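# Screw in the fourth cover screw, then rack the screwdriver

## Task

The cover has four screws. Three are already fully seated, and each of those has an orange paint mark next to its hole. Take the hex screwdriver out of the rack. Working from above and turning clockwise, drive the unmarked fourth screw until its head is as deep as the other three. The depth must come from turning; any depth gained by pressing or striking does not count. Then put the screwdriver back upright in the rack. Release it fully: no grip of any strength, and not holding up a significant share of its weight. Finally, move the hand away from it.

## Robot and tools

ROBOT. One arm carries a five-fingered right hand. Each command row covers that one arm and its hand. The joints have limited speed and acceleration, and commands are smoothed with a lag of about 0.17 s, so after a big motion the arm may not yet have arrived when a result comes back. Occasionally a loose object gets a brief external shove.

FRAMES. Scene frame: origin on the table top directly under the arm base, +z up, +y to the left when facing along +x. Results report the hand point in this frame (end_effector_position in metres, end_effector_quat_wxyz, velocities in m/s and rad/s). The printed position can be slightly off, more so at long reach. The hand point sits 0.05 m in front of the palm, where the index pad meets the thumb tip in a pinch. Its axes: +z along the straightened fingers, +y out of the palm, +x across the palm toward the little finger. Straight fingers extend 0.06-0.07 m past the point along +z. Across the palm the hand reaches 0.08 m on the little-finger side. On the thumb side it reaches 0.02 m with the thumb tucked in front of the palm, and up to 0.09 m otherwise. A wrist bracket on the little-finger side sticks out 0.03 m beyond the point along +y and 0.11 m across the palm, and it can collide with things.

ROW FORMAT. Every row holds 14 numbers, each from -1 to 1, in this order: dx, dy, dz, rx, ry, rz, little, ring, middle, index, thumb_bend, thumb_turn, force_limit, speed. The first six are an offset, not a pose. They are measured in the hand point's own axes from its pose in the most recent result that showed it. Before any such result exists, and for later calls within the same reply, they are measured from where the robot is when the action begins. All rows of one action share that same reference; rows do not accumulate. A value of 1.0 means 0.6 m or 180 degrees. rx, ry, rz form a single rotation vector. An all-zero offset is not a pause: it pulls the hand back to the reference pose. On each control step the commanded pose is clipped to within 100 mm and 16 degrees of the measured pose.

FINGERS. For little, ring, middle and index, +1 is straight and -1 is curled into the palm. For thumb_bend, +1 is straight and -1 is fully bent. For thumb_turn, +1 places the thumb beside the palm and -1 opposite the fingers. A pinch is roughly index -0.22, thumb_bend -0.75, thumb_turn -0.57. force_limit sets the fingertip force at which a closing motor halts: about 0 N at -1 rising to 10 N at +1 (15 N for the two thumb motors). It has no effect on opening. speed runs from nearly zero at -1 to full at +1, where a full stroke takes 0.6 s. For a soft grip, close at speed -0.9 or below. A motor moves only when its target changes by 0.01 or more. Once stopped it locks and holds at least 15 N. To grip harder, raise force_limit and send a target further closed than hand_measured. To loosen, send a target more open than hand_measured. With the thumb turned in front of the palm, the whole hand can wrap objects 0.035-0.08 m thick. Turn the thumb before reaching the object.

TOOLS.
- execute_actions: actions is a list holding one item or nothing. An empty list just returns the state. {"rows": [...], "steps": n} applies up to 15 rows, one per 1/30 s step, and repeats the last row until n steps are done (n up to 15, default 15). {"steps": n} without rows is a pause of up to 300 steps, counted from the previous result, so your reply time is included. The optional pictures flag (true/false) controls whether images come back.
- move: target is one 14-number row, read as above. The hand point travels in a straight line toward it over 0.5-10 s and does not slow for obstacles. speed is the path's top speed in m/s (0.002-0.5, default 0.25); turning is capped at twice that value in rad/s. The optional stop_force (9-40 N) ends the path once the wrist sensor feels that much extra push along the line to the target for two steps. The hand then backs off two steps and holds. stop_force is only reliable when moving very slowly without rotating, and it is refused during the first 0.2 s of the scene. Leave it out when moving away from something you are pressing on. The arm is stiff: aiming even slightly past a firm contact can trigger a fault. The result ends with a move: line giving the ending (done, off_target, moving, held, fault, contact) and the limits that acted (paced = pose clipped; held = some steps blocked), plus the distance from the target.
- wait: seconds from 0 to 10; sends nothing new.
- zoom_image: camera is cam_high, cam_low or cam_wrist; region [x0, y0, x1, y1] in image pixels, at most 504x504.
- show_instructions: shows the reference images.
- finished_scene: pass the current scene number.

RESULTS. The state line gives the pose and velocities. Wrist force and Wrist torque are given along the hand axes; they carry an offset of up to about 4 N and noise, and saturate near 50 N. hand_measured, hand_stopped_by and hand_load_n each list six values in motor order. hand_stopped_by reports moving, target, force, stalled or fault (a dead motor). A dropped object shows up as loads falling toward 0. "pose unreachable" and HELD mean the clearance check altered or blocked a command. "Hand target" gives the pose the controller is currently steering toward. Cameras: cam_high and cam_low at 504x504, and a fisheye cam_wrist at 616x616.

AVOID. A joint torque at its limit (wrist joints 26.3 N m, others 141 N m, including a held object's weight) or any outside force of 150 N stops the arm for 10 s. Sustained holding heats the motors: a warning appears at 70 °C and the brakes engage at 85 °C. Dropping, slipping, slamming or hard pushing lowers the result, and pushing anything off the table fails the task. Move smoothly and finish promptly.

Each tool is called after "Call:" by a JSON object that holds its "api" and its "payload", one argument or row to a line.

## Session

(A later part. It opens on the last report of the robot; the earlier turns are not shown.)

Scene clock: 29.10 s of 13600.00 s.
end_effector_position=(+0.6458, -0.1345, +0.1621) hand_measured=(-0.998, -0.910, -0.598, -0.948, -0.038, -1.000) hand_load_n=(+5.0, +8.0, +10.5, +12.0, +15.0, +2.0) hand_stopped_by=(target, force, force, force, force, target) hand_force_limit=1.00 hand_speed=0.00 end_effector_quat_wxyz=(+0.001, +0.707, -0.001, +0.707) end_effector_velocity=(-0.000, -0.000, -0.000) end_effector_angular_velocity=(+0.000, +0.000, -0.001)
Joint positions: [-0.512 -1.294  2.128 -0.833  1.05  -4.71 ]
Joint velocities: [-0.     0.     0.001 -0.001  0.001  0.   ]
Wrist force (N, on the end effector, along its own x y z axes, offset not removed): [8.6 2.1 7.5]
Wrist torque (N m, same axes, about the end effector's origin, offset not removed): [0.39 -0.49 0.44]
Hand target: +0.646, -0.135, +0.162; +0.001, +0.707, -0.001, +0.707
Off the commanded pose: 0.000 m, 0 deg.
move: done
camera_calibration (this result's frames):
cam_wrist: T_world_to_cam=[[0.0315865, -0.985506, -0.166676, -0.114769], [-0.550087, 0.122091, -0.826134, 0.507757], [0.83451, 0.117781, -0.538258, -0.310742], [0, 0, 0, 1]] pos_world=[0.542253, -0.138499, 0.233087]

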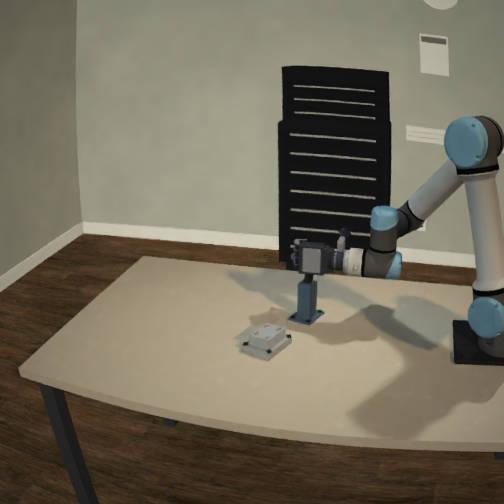

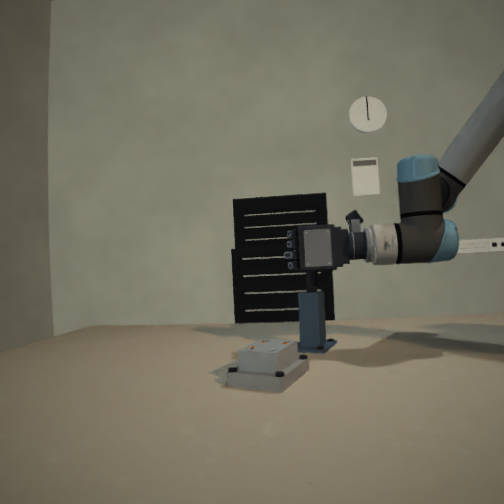

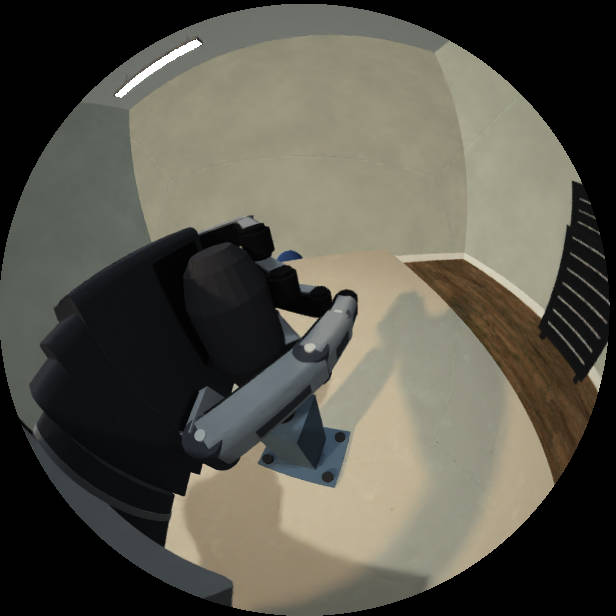

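Call:
{"api": "move", "payload": {
  "target": [0,0,0.004,0,0,0,-0.99,-0.99,-0.99,-0.99,-0.99,-1,1,0],
  "speed": 0.01
}}

Call:
{"api": "move", "payload": {
  "target": [0.05,0,0,0,0,0,-1,-1,-1,-1,-1,-1,1,0],
  "speed": 0.03
}}

Scene clock: 30.63 s of 13600.00 s.
end_effector_position=(+0.6481, -0.1345, +0.1620) hand_measured=(-0.990, -0.920, -0.598, -0.950, -0.038, -1.000) hand_load_n=(+0.0, +6.5, +10.5, +5.0, +15.0, +2.0) hand_stopped_by=(target, force, force, force, force, target) hand_force_limit=1.00 hand_speed=0.00 end_effector_quat_wxyz=(+0.001, +0.707, -0.001, +0.707) end_effector_velocity=(+0.001, +0.001, -0.000) end_effector_angular_velocity=(+0.001, +0.001, +0.000)
Joint positions: [-0.509 -1.29   2.121 -0.832  1.053 -4.71 ]
Joint velocities: [ 0.002  0.003 -0.003  0.002  0.002 -0.   ]
Wrist force (N, on the end effector, along its own x y z axes, offset not removed): [7.5 2.9 1.4]
Wrist torque (N m, same axes, about the end effector's origin, offset not removed): [0.55 -0.41 0.40]
Hand target: +0.648, -0.135, +0.162; +0.001, +0.707, -0.001, +0.707
Off the commanded pose: 0.000 m, 0 deg.
move: done
camera_calibration (this result's frames):
cam_wrist: T_world_to_cam=[[0.0315709, -0.985503, -0.166694, -0.11484], [-0.550111, 0.122111, -0.826116, 0.508979], [0.834495, 0.117781, -0.538281, -0.312594], [0, 0, 0, 1]] pos_world=[0.544478, -0.138509, 0.233069]

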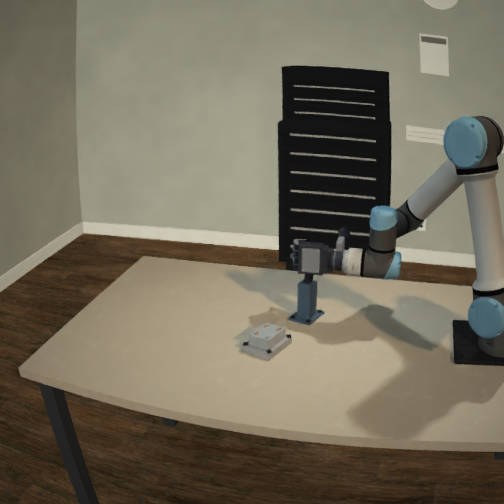

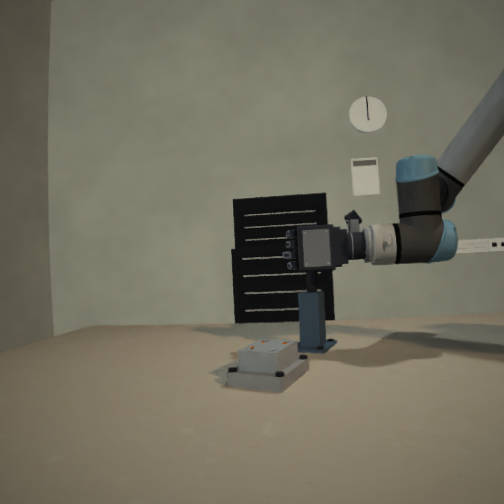

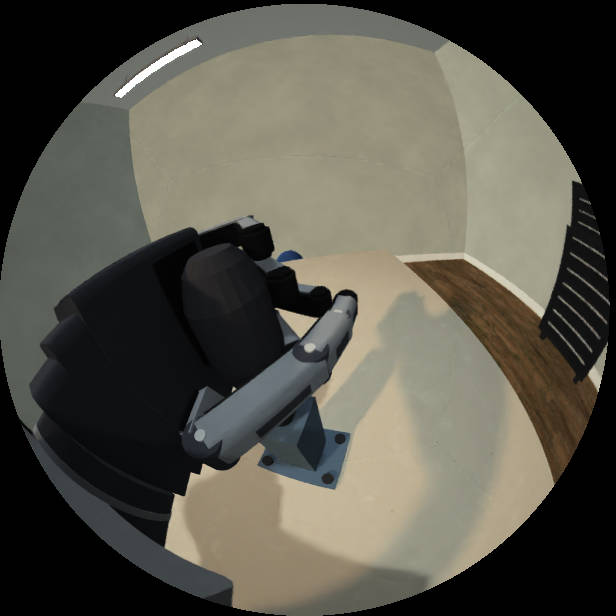

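Scene clock: 32.00 s of 13600.00 s.
end_effector_position=(+0.6481, -0.1345, +0.1917) hand_measured=(-1.000, -0.942, -0.598, -0.974, -0.038, -1.000) hand_load_n=(+0.0, +11.5, +10.5, +12.0, +15.0, +2.0) hand_stopped_by=(target, force, force, force, force, target) hand_force_limit=1.00 hand_speed=0.00 end_effector_quat_wxyz=(+0.001, +0.707, -0.001, +0.707) end_effector_velocity=(-0.000, +0.000, +0.002) end_effector_angular_velocity=(+0.000, +0.001, +0.001)
Joint positions: [-0.509 -1.348  2.094 -0.746  1.053 -4.71 ]
Joint velocities: [ 0.    -0.005 -0.002  0.009 -0.001 -0.   ]
Wrist force (N, on the end effector, along its own x y z axes, offset not removed): [-1.0 2.8 1.4]
Wrist torque (N m, same axes, about the end effector's origin, offset not removed): [0.44 0.07 0.03]
Hand target: +0.648, -0.135, +0.192; +0.001, +0.707, -0.001, +0.707
Off the commanded pose: 0.000 m, 0 deg.
move: done
camera_calibration (this result's frames):
cam_wrist: T_world_to_cam=[[0.0316042, -0.985491, -0.166761, -0.109879], [-0.550069, 0.122155, -0.826137, 0.533471], [0.834521, 0.117839, -0.538228, -0.296683], [0, 0, 0, 1]] pos_world=[0.544507, -0.13849, 0.262714]

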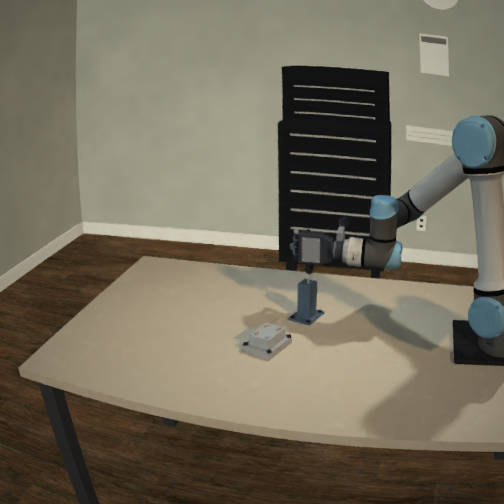

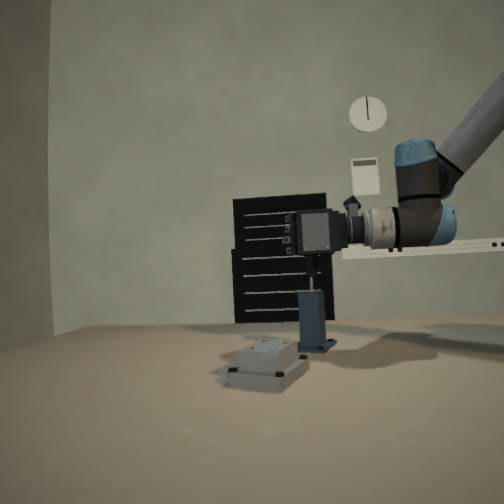

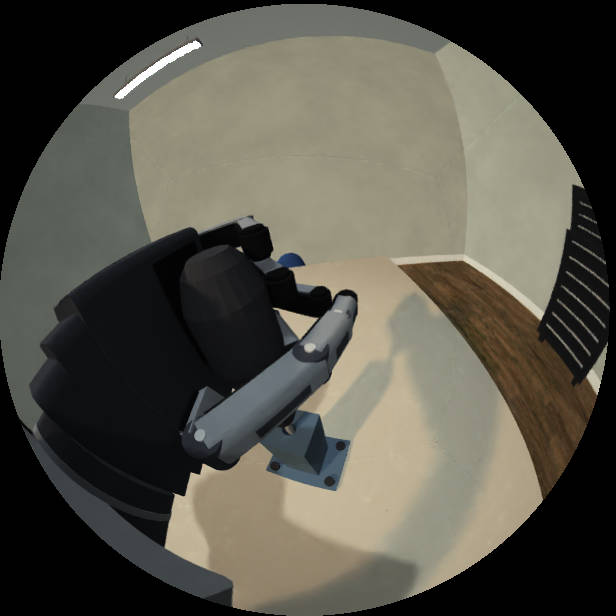

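Call:
{"api": "move", "payload": {
  "target": [0.21,0,0,0,0,0,-1,-1,-1,-1,-1,-1,1,0],
  "speed": 0.12
}}

Call:
{"api": "move", "payload": {
  "target": [0,-0.25,0.03,0,0,0,-1,-1,-1,-1,-1,-1,1,0],
  "speed": 0.2
}}

Call:
{"api": "zoom_image", "payload": {
  "camera": "cam_high",
  "region": [220,260,320,370]
}}

Call:
{"api": "zoom_image", "payload": {
  "camera": "cam_low",
  "region": [210,240,330,400]
}}

Call:
{"api": "zoom_image", "payload": {
  "camera": "cam_wrist",
  "region": [240,400,380,520]
}}

Scene clock: 35.03 s of 13600.00 s.
end_effector_position=(+0.6482, -0.1345, +0.3174) hand_measured=(-1.000, -0.942, -0.598, -0.974, -0.038, -1.000) hand_load_n=(+0.0, +11.5, +10.5, +12.0, +15.0, +2.0) hand_stopped_by=(target, force, force, force, force, target) hand_force_limit=1.00 hand_speed=0.00 end_effector_quat_wxyz=(+0.001, +0.707, -0.001, +0.707) end_effector_velocity=(+0.000, +0.000, +0.003) end_effector_angular_velocity=(-0.000, +0.001, +0.002)
Joint positions: [-0.51  -1.524  1.918 -0.395  1.053 -4.71 ]
Joint velocities: [-0.    -0.003 -0.006  0.01  -0.002 -0.001]
Wrist force (N, on the end effector, along its own x y z axes, offset not removed): [-1.3 2.5 1.9]
Wrist torque (N m, same axes, about the end effector's origin, offset not removed): [0.30 0.08 -0.02]
Hand target: +0.648, -0.134, +0.318; +0.001, +0.707, -0.001, +0.707
Off the commanded pose: 0.000 m, 0 deg.
move: done
camera_calibration (this result's frames):
cam_wrist: T_world_to_cam=[[0.0316358, -0.985491, -0.166751, -0.0889103], [-0.549934, 0.122149, -0.826227, 0.637294], [0.834608, 0.11784, -0.538091, -0.229224], [0, 0, 0, 1]] pos_world=[0.544595, -0.138453, 0.388381]

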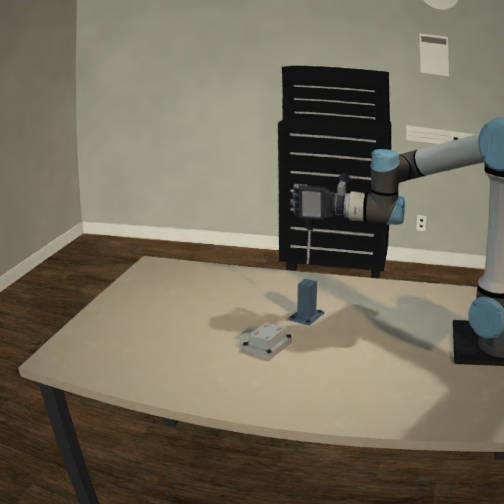

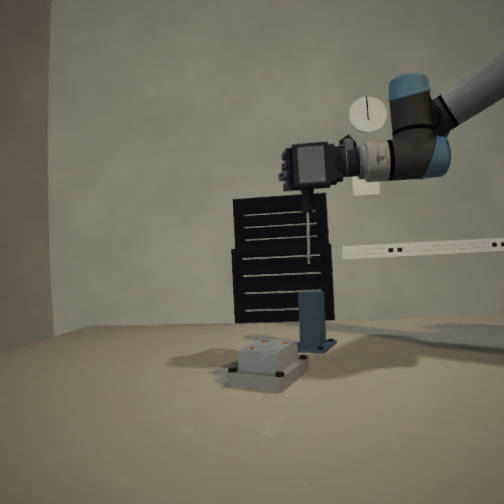

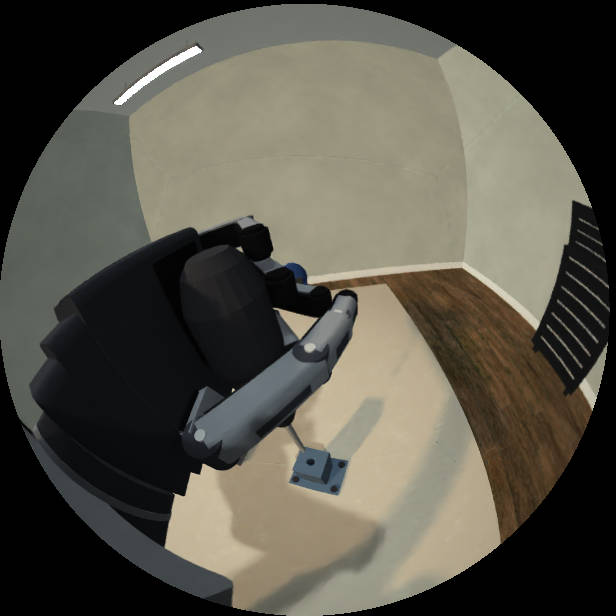

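Scene clock: 36.43 s of 13600.00 s.
end_effector_position=(+0.6666, +0.0151, +0.3174) hand_measured=(-1.000, -0.942, -0.598, -0.974, -0.038, -1.000) hand_load_n=(+0.0, +11.5, +10.5, +12.0, +15.0, +2.0) hand_stopped_by=(target, force, force, force, force, target) hand_force_limit=1.00 hand_speed=0.00 end_effector_quat_wxyz=(+0.000, +0.707, -0.001, +0.707) end_effector_velocity=(+0.001, +0.003, +0.000) end_effector_angular_velocity=(-0.000, -0.000, -0.003)
Joint positions: [-0.131 -1.48   1.87  -0.391  1.431 -4.71 ]
Joint velocities: [ 0.009  0.004 -0.005  0.     0.012 -0.   ]
Wrist force (N, on the end effector, along its own x y z axes, offset not removed): [-2.0 1.4 1.2]
Wrist torque (N m, same axes, about the end effector's origin, offset not removed): [0.20 0.22 0.00]
Hand target: +0.667, +0.016, +0.317; +0.000, +0.707, -0.001, +0.707
Off the commanded pose: 0.000 m, 0 deg.
move: done
camera_calibration (this result's frames):
cam_wrist: T_world_to_cam=[[0.0319744, -0.985422, -0.167095, 0.0578203], [-0.549846, 0.122267, -0.826269, 0.629092], [0.834654, 0.118296, -0.537921, -0.262291], [0, 0, 0, 1]] pos_world=[0.562977, 0.0110883, 0.388369]

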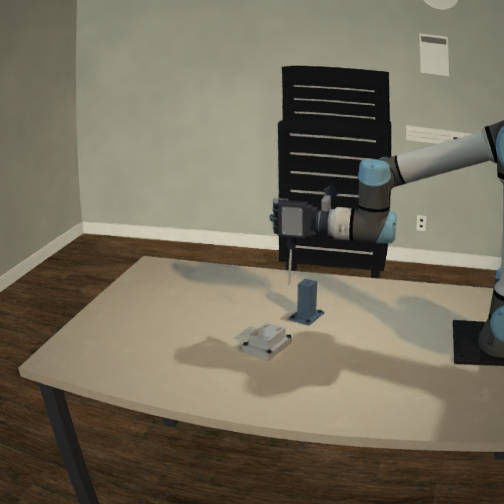

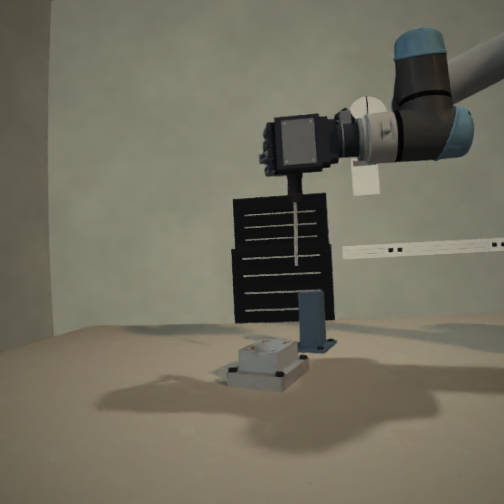

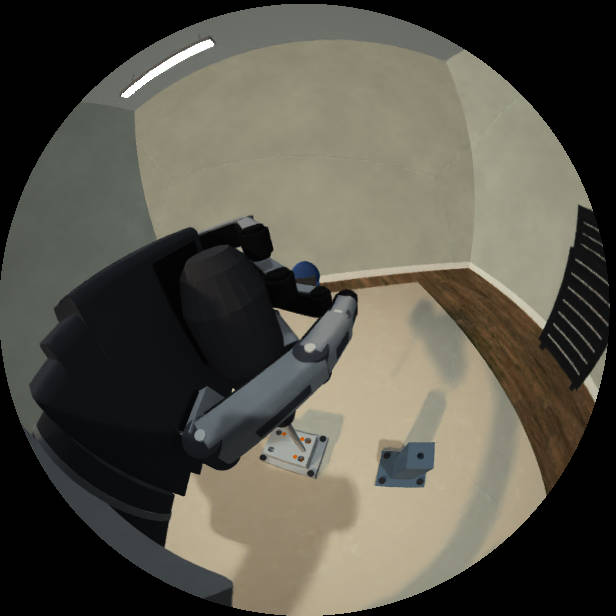

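Region (220, 260, 320, 370) of cam_high's 504x504 image, scaled by 4.582, with more detail than that image has; it fills the left 458 columns of this view, and the rest is white.

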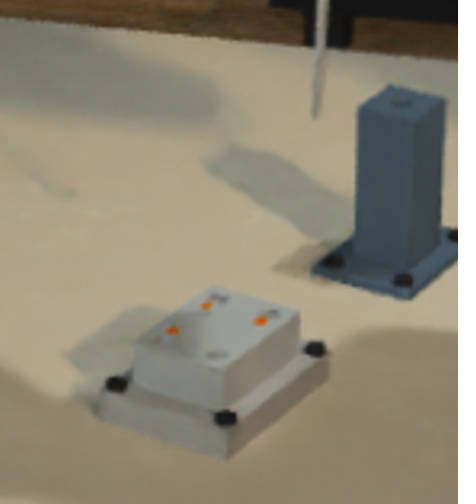

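Region (210, 240, 330, 400) of cam_low's 504x504 image, scaled by 3.150, with more detail than that image has; it fills the left 378 columns of this view, and the rest is white.

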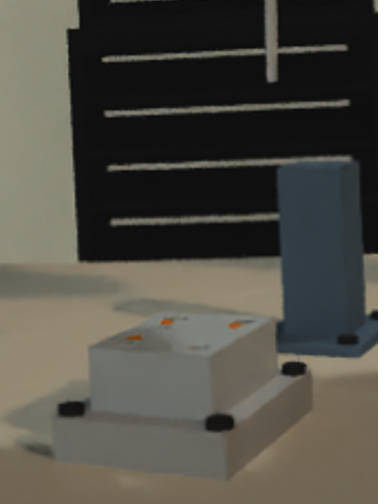

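Region (240, 400, 380, 520) of cam_wrist's 616x616 image, scaled by 3.600, with more detail than that image has; it fills the top 432 rows of this view, and the rest is white.

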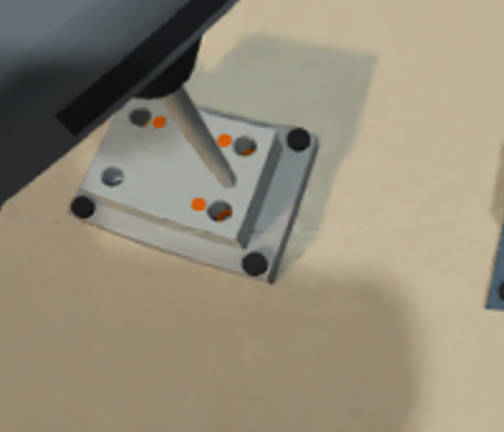

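Call:
{"api": "move", "payload": {
  "target": [-0.09,-0.137,0.064,0,0,0,-1,-1,-1,-1,-1,-1,1,0],
  "speed": 0.15
}}

Call:
{"api": "zoom_image", "payload": {
  "camera": "cam_high",
  "region": [220,280,300,370]
}}

Call:
{"api": "zoom_image", "payload": {
  "camera": "cam_low",
  "region": [210,280,310,400]
}}

Call:
{"api": "zoom_image", "payload": {
  "camera": "cam_wrist",
  "region": [240,400,360,500]
}}

Scene clock: 39.37 s of 13600.00 s.
end_effector_position=(+0.7050, +0.0970, +0.2635) hand_measured=(-1.000, -0.942, -0.598, -0.974, -0.038, -1.000) hand_load_n=(+0.0, +11.5, +10.5, +12.0, +15.0, +2.0) hand_stopped_by=(target, force, force, force, force, target) hand_force_limit=1.00 hand_speed=0.00 end_effector_quat_wxyz=(+0.000, +0.707, -0.001, +0.707) end_effector_velocity=(+0.001, +0.002, -0.001) end_effector_angular_velocity=(-0.002, -0.000, -0.002)
Joint positions: [ 0.062 -1.29   1.789 -0.5    1.624 -4.71 ]
Joint velocities: [ 0.005  0.006 -0.005 -0.002  0.006 -0.002]
Wrist force (N, on the end effector, along its own x y z axes, offset not removed): [-0.9 2.3 -0.3]
Wrist torque (N m, same axes, about the end effector's origin, offset not removed): [0.49 0.04 0.02]
Hand target: +0.705, +0.097, +0.263; +0.000, +0.707, -0.001, +0.707
Off the commanded pose: 0.000 m, 0 deg.
move: done
camera_calibration (this result's frames):
cam_wrist: T_world_to_cam=[[0.0321039, -0.98536, -0.167436, 0.128274], [-0.549855, 0.122482, -0.826231, 0.595665], [0.834643, 0.118591, -0.537873, -0.333065], [0, 0, 0, 1]] pos_world=[0.601402, 0.0929367, 0.334488]

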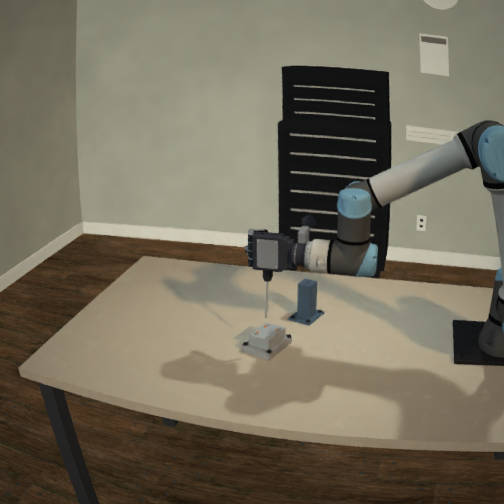

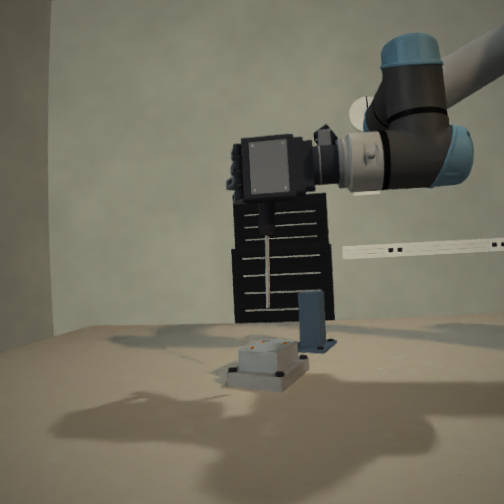

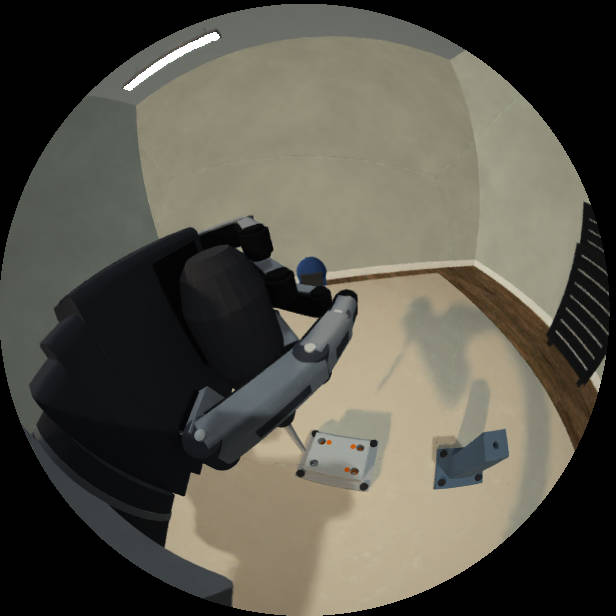

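Region (220, 280, 300, 370) of cam_high's 504x504 image, scaled by 5.600, with more detail than that image has.

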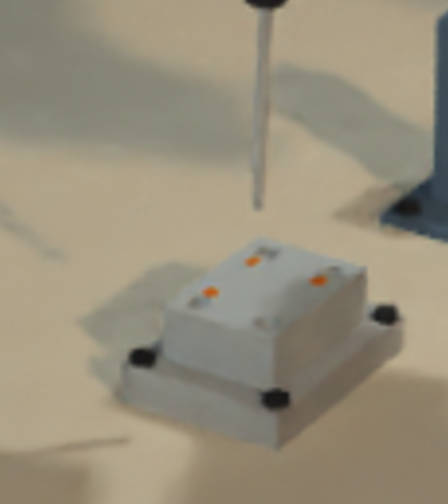

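Region (210, 280, 310, 400) of cam_low's 504x504 image, scaled by 4.200, with more detail than that image has.

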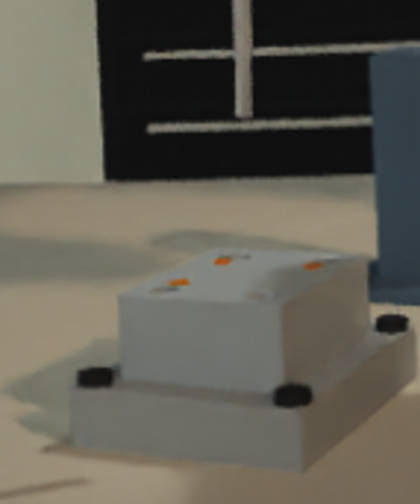

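Region (240, 400, 360, 500) of cam_wrist's 616x616 image, scaled by 4.200, with more detail than that image has.

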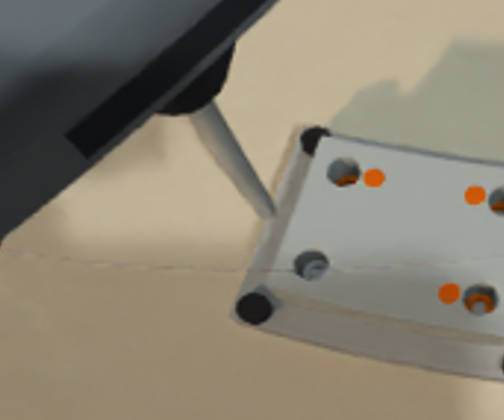

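Call:
{"api": "execute_actions", "payload": {
  "actions": [],
  "pictures": false
}}

Call:
{"api": "move", "payload": {
  "target": [-0.035,0.008,-0.004,0,0,0,-1,-1,-1,-1,-1,-1,1,0],
  "speed": 0.04
}}

Call:
{"api": "zoom_image", "payload": {
  "camera": "cam_wrist",
  "region": [240,400,360,500]
}}

Call:
{"api": "zoom_image", "payload": {
  "camera": "cam_low",
  "region": [210,280,310,400]
}}

Scene clock: 43.93 s of 13600.00 s.
end_effector_position=(+0.7052, +0.0973, +0.2633) hand_measured=(-1.000, -0.942, -0.598, -0.974, -0.038, -1.000) hand_load_n=(+0.0, +11.5, +10.5, +12.0, +15.0, +2.0) hand_stopped_by=(target, force, force, force, force, target) hand_force_limit=1.00 hand_speed=0.00 end_effector_quat_wxyz=(+0.000, +0.707, -0.001, +0.707) end_effector_velocity=(+0.000, -0.000, +0.001) end_effector_angular_velocity=(+0.000, -0.001, -0.000)
Joint positions: [ 0.063 -1.289  1.789 -0.5    1.625 -4.71 ]
Joint velocities: [-0. -0. -0. -0.  0. -0.]
Wrist force (N, on the end effector, along its own x y z axes, offset not removed): [-1.8 2.3 1.3]
Wrist torque (N m, same axes, about the end effector's origin, offset not removed): [0.32 0.20 0.01]
Hand target: +0.705, +0.097, +0.263; +0.000, +0.707, -0.001, +0.707
Off the commanded pose: 0.000 m, 0 deg.
Steps of this call (steps 1 to 90: nothing new was sent; then 1.57 s passed at rest). Readings (end_effector_position | what the end effector reports):
1: (+0.7051, +0.0971, +0.2635) | hand_measured=(-1.000, -0.942, -0.598, -0.974, -0.038, -1.000) hand_load_n=(+0.0, +11.5, +10.5, +12.0, +15.0, +2.0) hand_stopped_by=(target, force, force, force, force, target) hand_force_limit=1.00 hand_speed=0.00
2: (+0.7051, +0.0971, +0.2634) | hand_measured=(-1.000, -0.942, -0.598, -0.974, -0.038, -1.000) hand_load_n=(+0.0, +11.5, +10.5, +12.0, +15.0, +2.0) hand_stopped_by=(target, force, force, force, force, target) hand_force_limit=1.00 hand_speed=0.00
4: (+0.7051, +0.0972, +0.2634) | hand_measured=(-1.000, -0.942, -0.598, -0.974, -0.038, -1.000) hand_load_n=(+0.0, +11.5, +10.5, +12.0, +15.0, +2.0) hand_stopped_by=(target, force, force, force, force, target) hand_force_limit=1.00 hand_speed=0.00
8: (+0.7052, +0.0972, +0.2634) | hand_measured=(-1.000, -0.942, -0.598, -0.974, -0.038, -1.000) hand_load_n=(+0.0, +11.5, +10.5, +12.0, +15.0, +2.0) hand_stopped_by=(target, force, force, force, force, target) hand_force_limit=1.00 hand_speed=0.00
90: the state above

Scene clock: 44.87 s of 13600.00 s.
end_effector_position=(+0.7028, +0.0925, +0.2427) hand_measured=(-1.000, -0.942, -0.598, -0.974, -0.038, -1.000) hand_load_n=(+0.0, +11.5, +10.5, +12.0, +15.0, +2.0) hand_stopped_by=(target, force, force, force, force, target) hand_force_limit=1.00 hand_speed=0.00 end_effector_quat_wxyz=(+0.000, +0.707, -0.001, +0.707) end_effector_velocity=(-0.000, -0.000, -0.003) end_effector_angular_velocity=(+0.000, +0.000, +0.001)
Joint positions: [ 0.053 -1.272  1.827 -0.555  1.615 -4.71 ]
Joint velocities: [-0.001  0.003  0.005 -0.008 -0.002  0.   ]
Wrist force (N, on the end effector, along its own x y z axes, offset not removed): [0.8 1.8 1.1]
Wrist torque (N m, same axes, about the end effector's origin, offset not removed): [0.27 -0.21 0.11]
Hand target: +0.703, +0.092, +0.242; +0.000, +0.707, -0.001, +0.707
Off the commanded pose: 0.000 m, 0 deg.
move: done
camera_calibration (this result's frames):
cam_wrist: T_world_to_cam=[[0.0319591, -0.985394, -0.167263, 0.120516], [-0.549877, 0.122412, -0.826227, 0.577821], [0.834634, 0.11838, -0.537934, -0.341842], [0, 0, 0, 1]] pos_world=[0.599192, 0.0884905, 0.313681]

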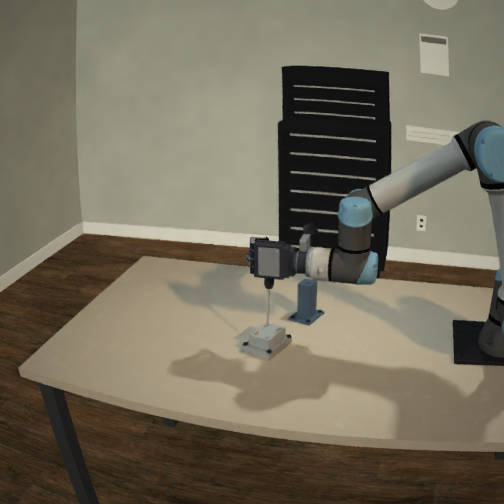

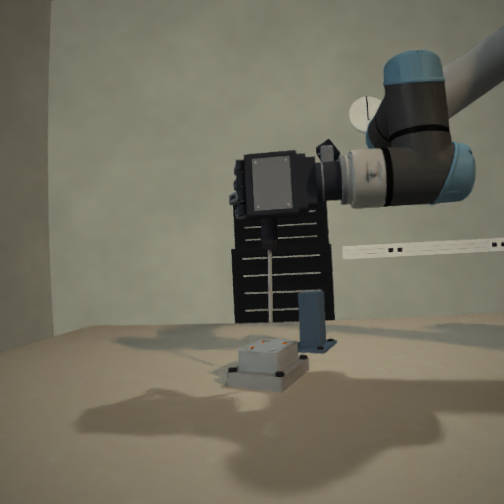

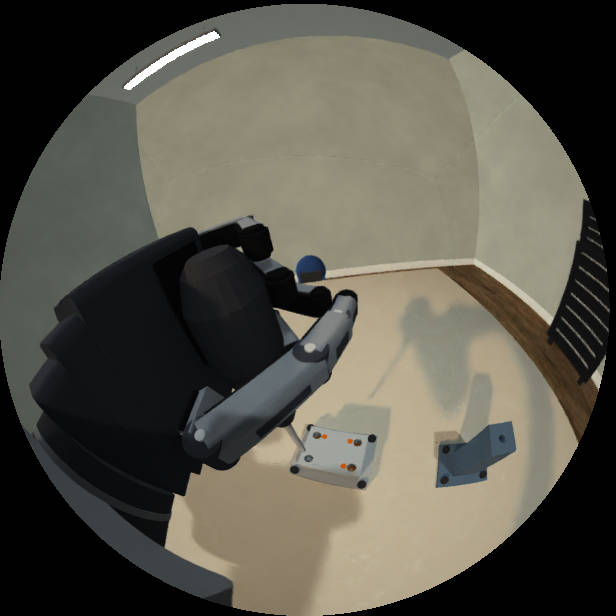

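Region (240, 400, 360, 500) of cam_wrist's 616x616 image, scaled by 4.200, with more detail than that image has.

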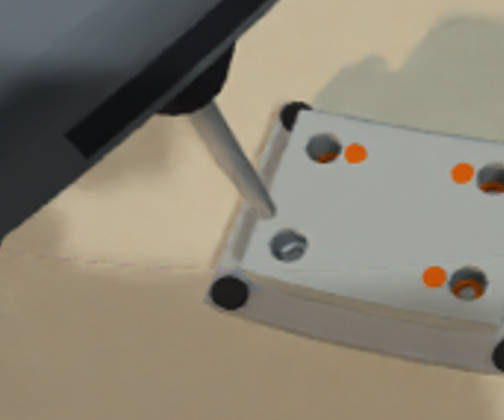

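Region (210, 280, 310, 400) of cam_low's 504x504 image, scaled by 4.200, with more detail than that image has.

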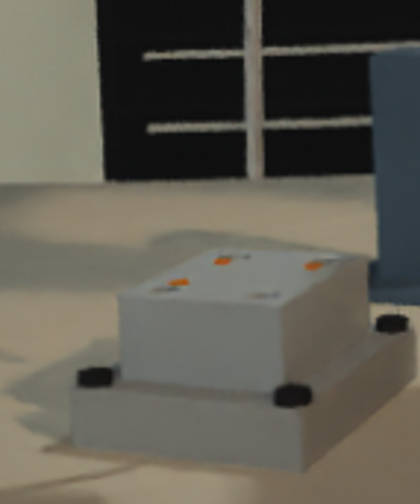

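Call:
{"api": "move", "payload": {
  "target": [-0.010,0.004,-0.010,0,0,0,-1,-1,-1,-1,-1,-1,1,0],
  "speed": 0.02
}}

Call:
{"api": "zoom_image", "payload": {
  "camera": "cam_wrist",
  "region": [260,410,360,500]
}}

Call:
{"api": "zoom_image", "payload": {
  "camera": "cam_high",
  "region": [230,290,300,360]
}}

Scene clock: 47.67 s of 13600.00 s.
end_effector_position=(+0.6970, +0.0903, +0.2369) hand_measured=(-1.000, -0.942, -0.598, -0.974, -0.038, -1.000) hand_load_n=(+0.0, +11.5, +10.5, +12.0, +15.0, +2.0) hand_stopped_by=(target, force, force, force, force, target) hand_force_limit=1.00 hand_speed=0.00 end_effector_quat_wxyz=(+0.000, +0.707, -0.001, +0.707) end_effector_velocity=(-0.002, -0.001, -0.002) end_effector_angular_velocity=(-0.000, +0.001, -0.001)
Joint positions: [ 0.049 -1.278  1.852 -0.575  1.611 -4.71 ]
Joint velocities: [-0.002 -0.002  0.008 -0.005 -0.001 -0.   ]
Wrist force (N, on the end effector, along its own x y z axes, offset not removed): [1.2 1.8 2.6]
Wrist torque (N m, same axes, about the end effector's origin, offset not removed): [0.19 -0.41 0.16]
Hand target: +0.697, +0.090, +0.237; +0.000, +0.707, -0.001, +0.707
Off the commanded pose: 0.000 m, 0 deg.
move: done
camera_calibration (this result's frames):
cam_wrist: T_world_to_cam=[[0.0319357, -0.985395, -0.167261, 0.117497], [-0.549905, 0.122418, -0.826207, 0.570179], [0.834616, 0.118363, -0.537964, -0.339843], [0, 0, 0, 1]] pos_world=[0.59343, 0.086205, 0.307915]

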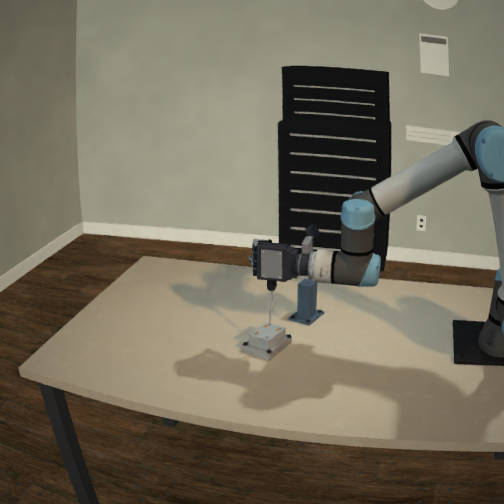

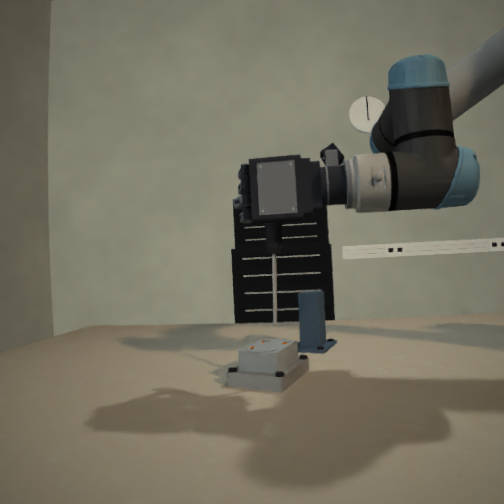

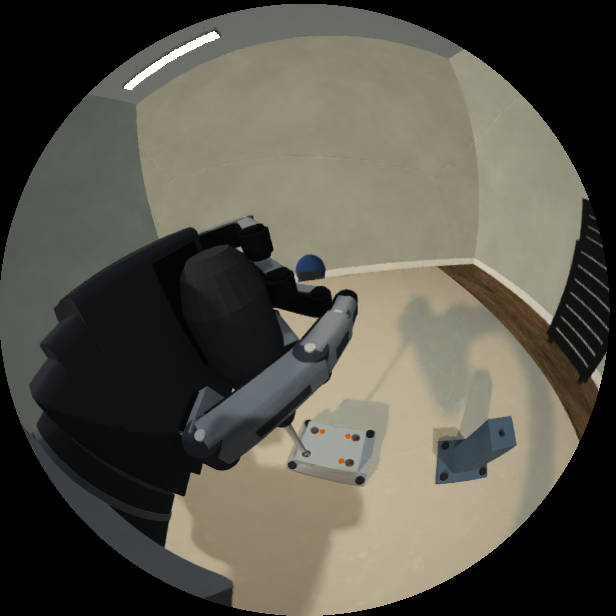

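Region (260, 410, 360, 500) of cam_wrist's 616x616 image, scaled by 5.040, with more detail than that image has; it fills the top 454 rows of this view, and the rest is white.

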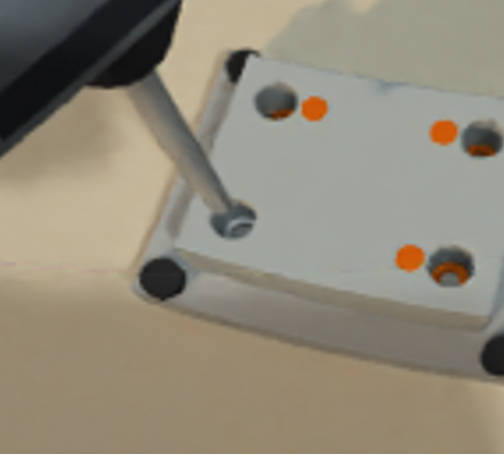

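Region (230, 290, 300, 360) of cam_high's 504x504 image, scaled by 7.200, with more detail than that image has.

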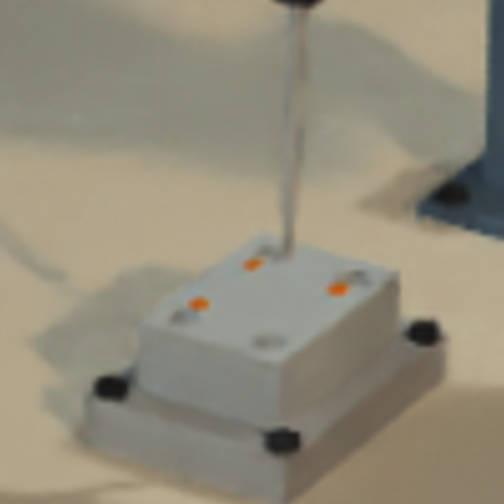

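Call:
{"api": "move", "payload": {
  "target": [-0.02,-0.005,0.009,0,0,0,-1,-1,-1,-1,-1,-1,1,0],
  "speed": 0.02,
  "stop_force": 10
}}

Call:
{"api": "zoom_image", "payload": {
  "camera": "cam_wrist",
  "region": [260,410,360,500]
}}

Call:
{"api": "zoom_image", "payload": {
  "camera": "cam_high",
  "region": [230,290,300,360]
}}

Call:
{"api": "zoom_image", "payload": {
  "camera": "cam_low",
  "region": [220,290,310,390]
}}

Scene clock: 50.97 s of 13600.00 s.
end_effector_position=(+0.7023, +0.0932, +0.2252) hand_measured=(-1.000, -0.942, -0.598, -0.974, -0.038, -1.000) hand_load_n=(+0.0, +11.5, +10.5, +12.0, +15.0, +2.0) hand_stopped_by=(target, force, force, force, force, target) hand_force_limit=1.00 hand_speed=0.00 end_effector_quat_wxyz=(+0.000, +0.707, -0.001, +0.707) end_effector_velocity=(+0.001, +0.001, -0.003) end_effector_angular_velocity=(+0.000, +0.000, +0.001)
Joint positions: [ 0.055 -1.249  1.848 -0.599  1.617 -4.71 ]
Joint velocities: [ 0.002  0.007 -0.001 -0.006  0.001  0.   ]
Wrist force (N, on the end effector, along its own x y z axes, offset not removed): [-2.4 1.9 1.1]
Wrist torque (N m, same axes, about the end effector's origin, offset not removed): [0.29 0.25 -0.01]
Hand target: +0.702, +0.093, +0.225; +0.000, +0.707, -0.001, +0.707
Off the commanded pose: 0.000 m, 0 deg.
move: done
camera_calibration (this result's frames):
cam_wrist: T_world_to_cam=[[0.0319415, -0.985395, -0.167263, 0.118228], [-0.549921, 0.122415, -0.826197, 0.563071], [0.834606, 0.118372, -0.537979, -0.350809], [0, 0, 0, 1]] pos_world=[0.598655, 0.0890988, 0.296255]

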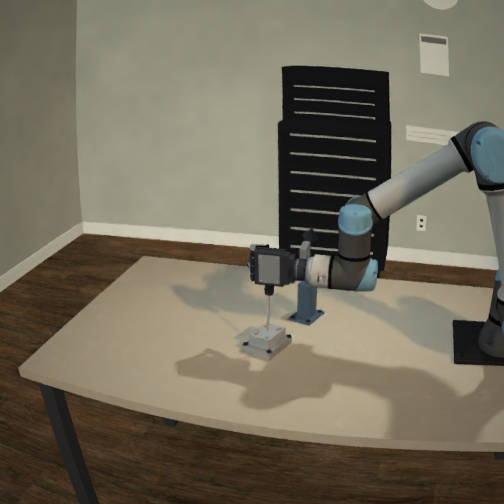

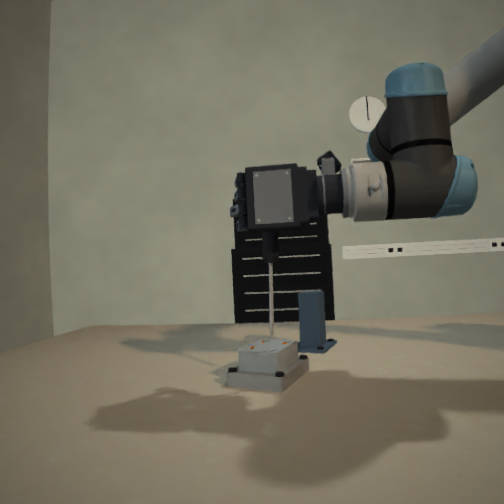

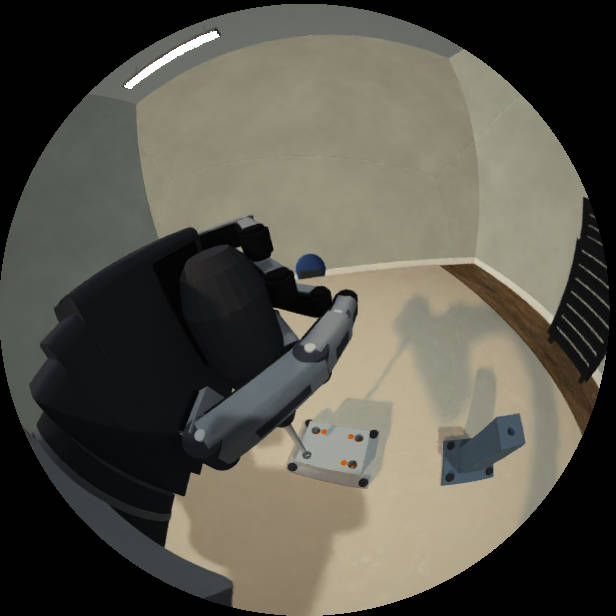

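Region (260, 410, 360, 500) of cam_wrist's 616x616 image, scaled by 5.040, with more detail than that image has; it fills the top 454 rows of this view, and the rest is white.

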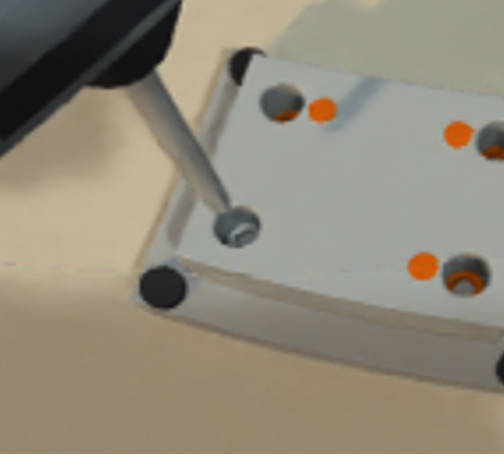

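Region (230, 290, 300, 360) of cam_high's 504x504 image, scaled by 7.200, with more detail than that image has.

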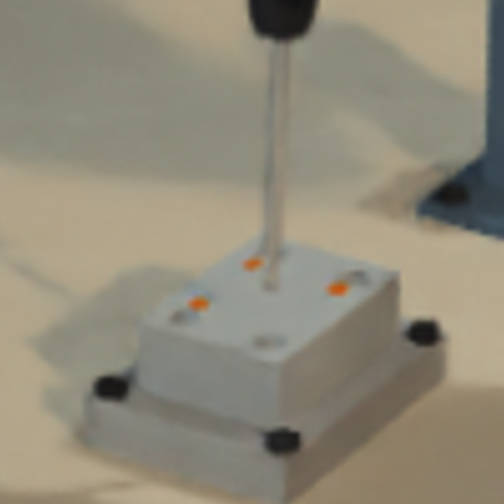

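Region (220, 290, 310, 390) of cam_low's 504x504 image, scaled by 5.040, with more detail than that image has; it fills the left 454 columns of this view, and the rest is white.

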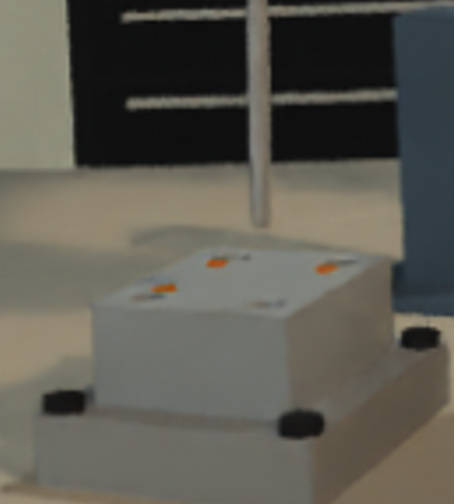

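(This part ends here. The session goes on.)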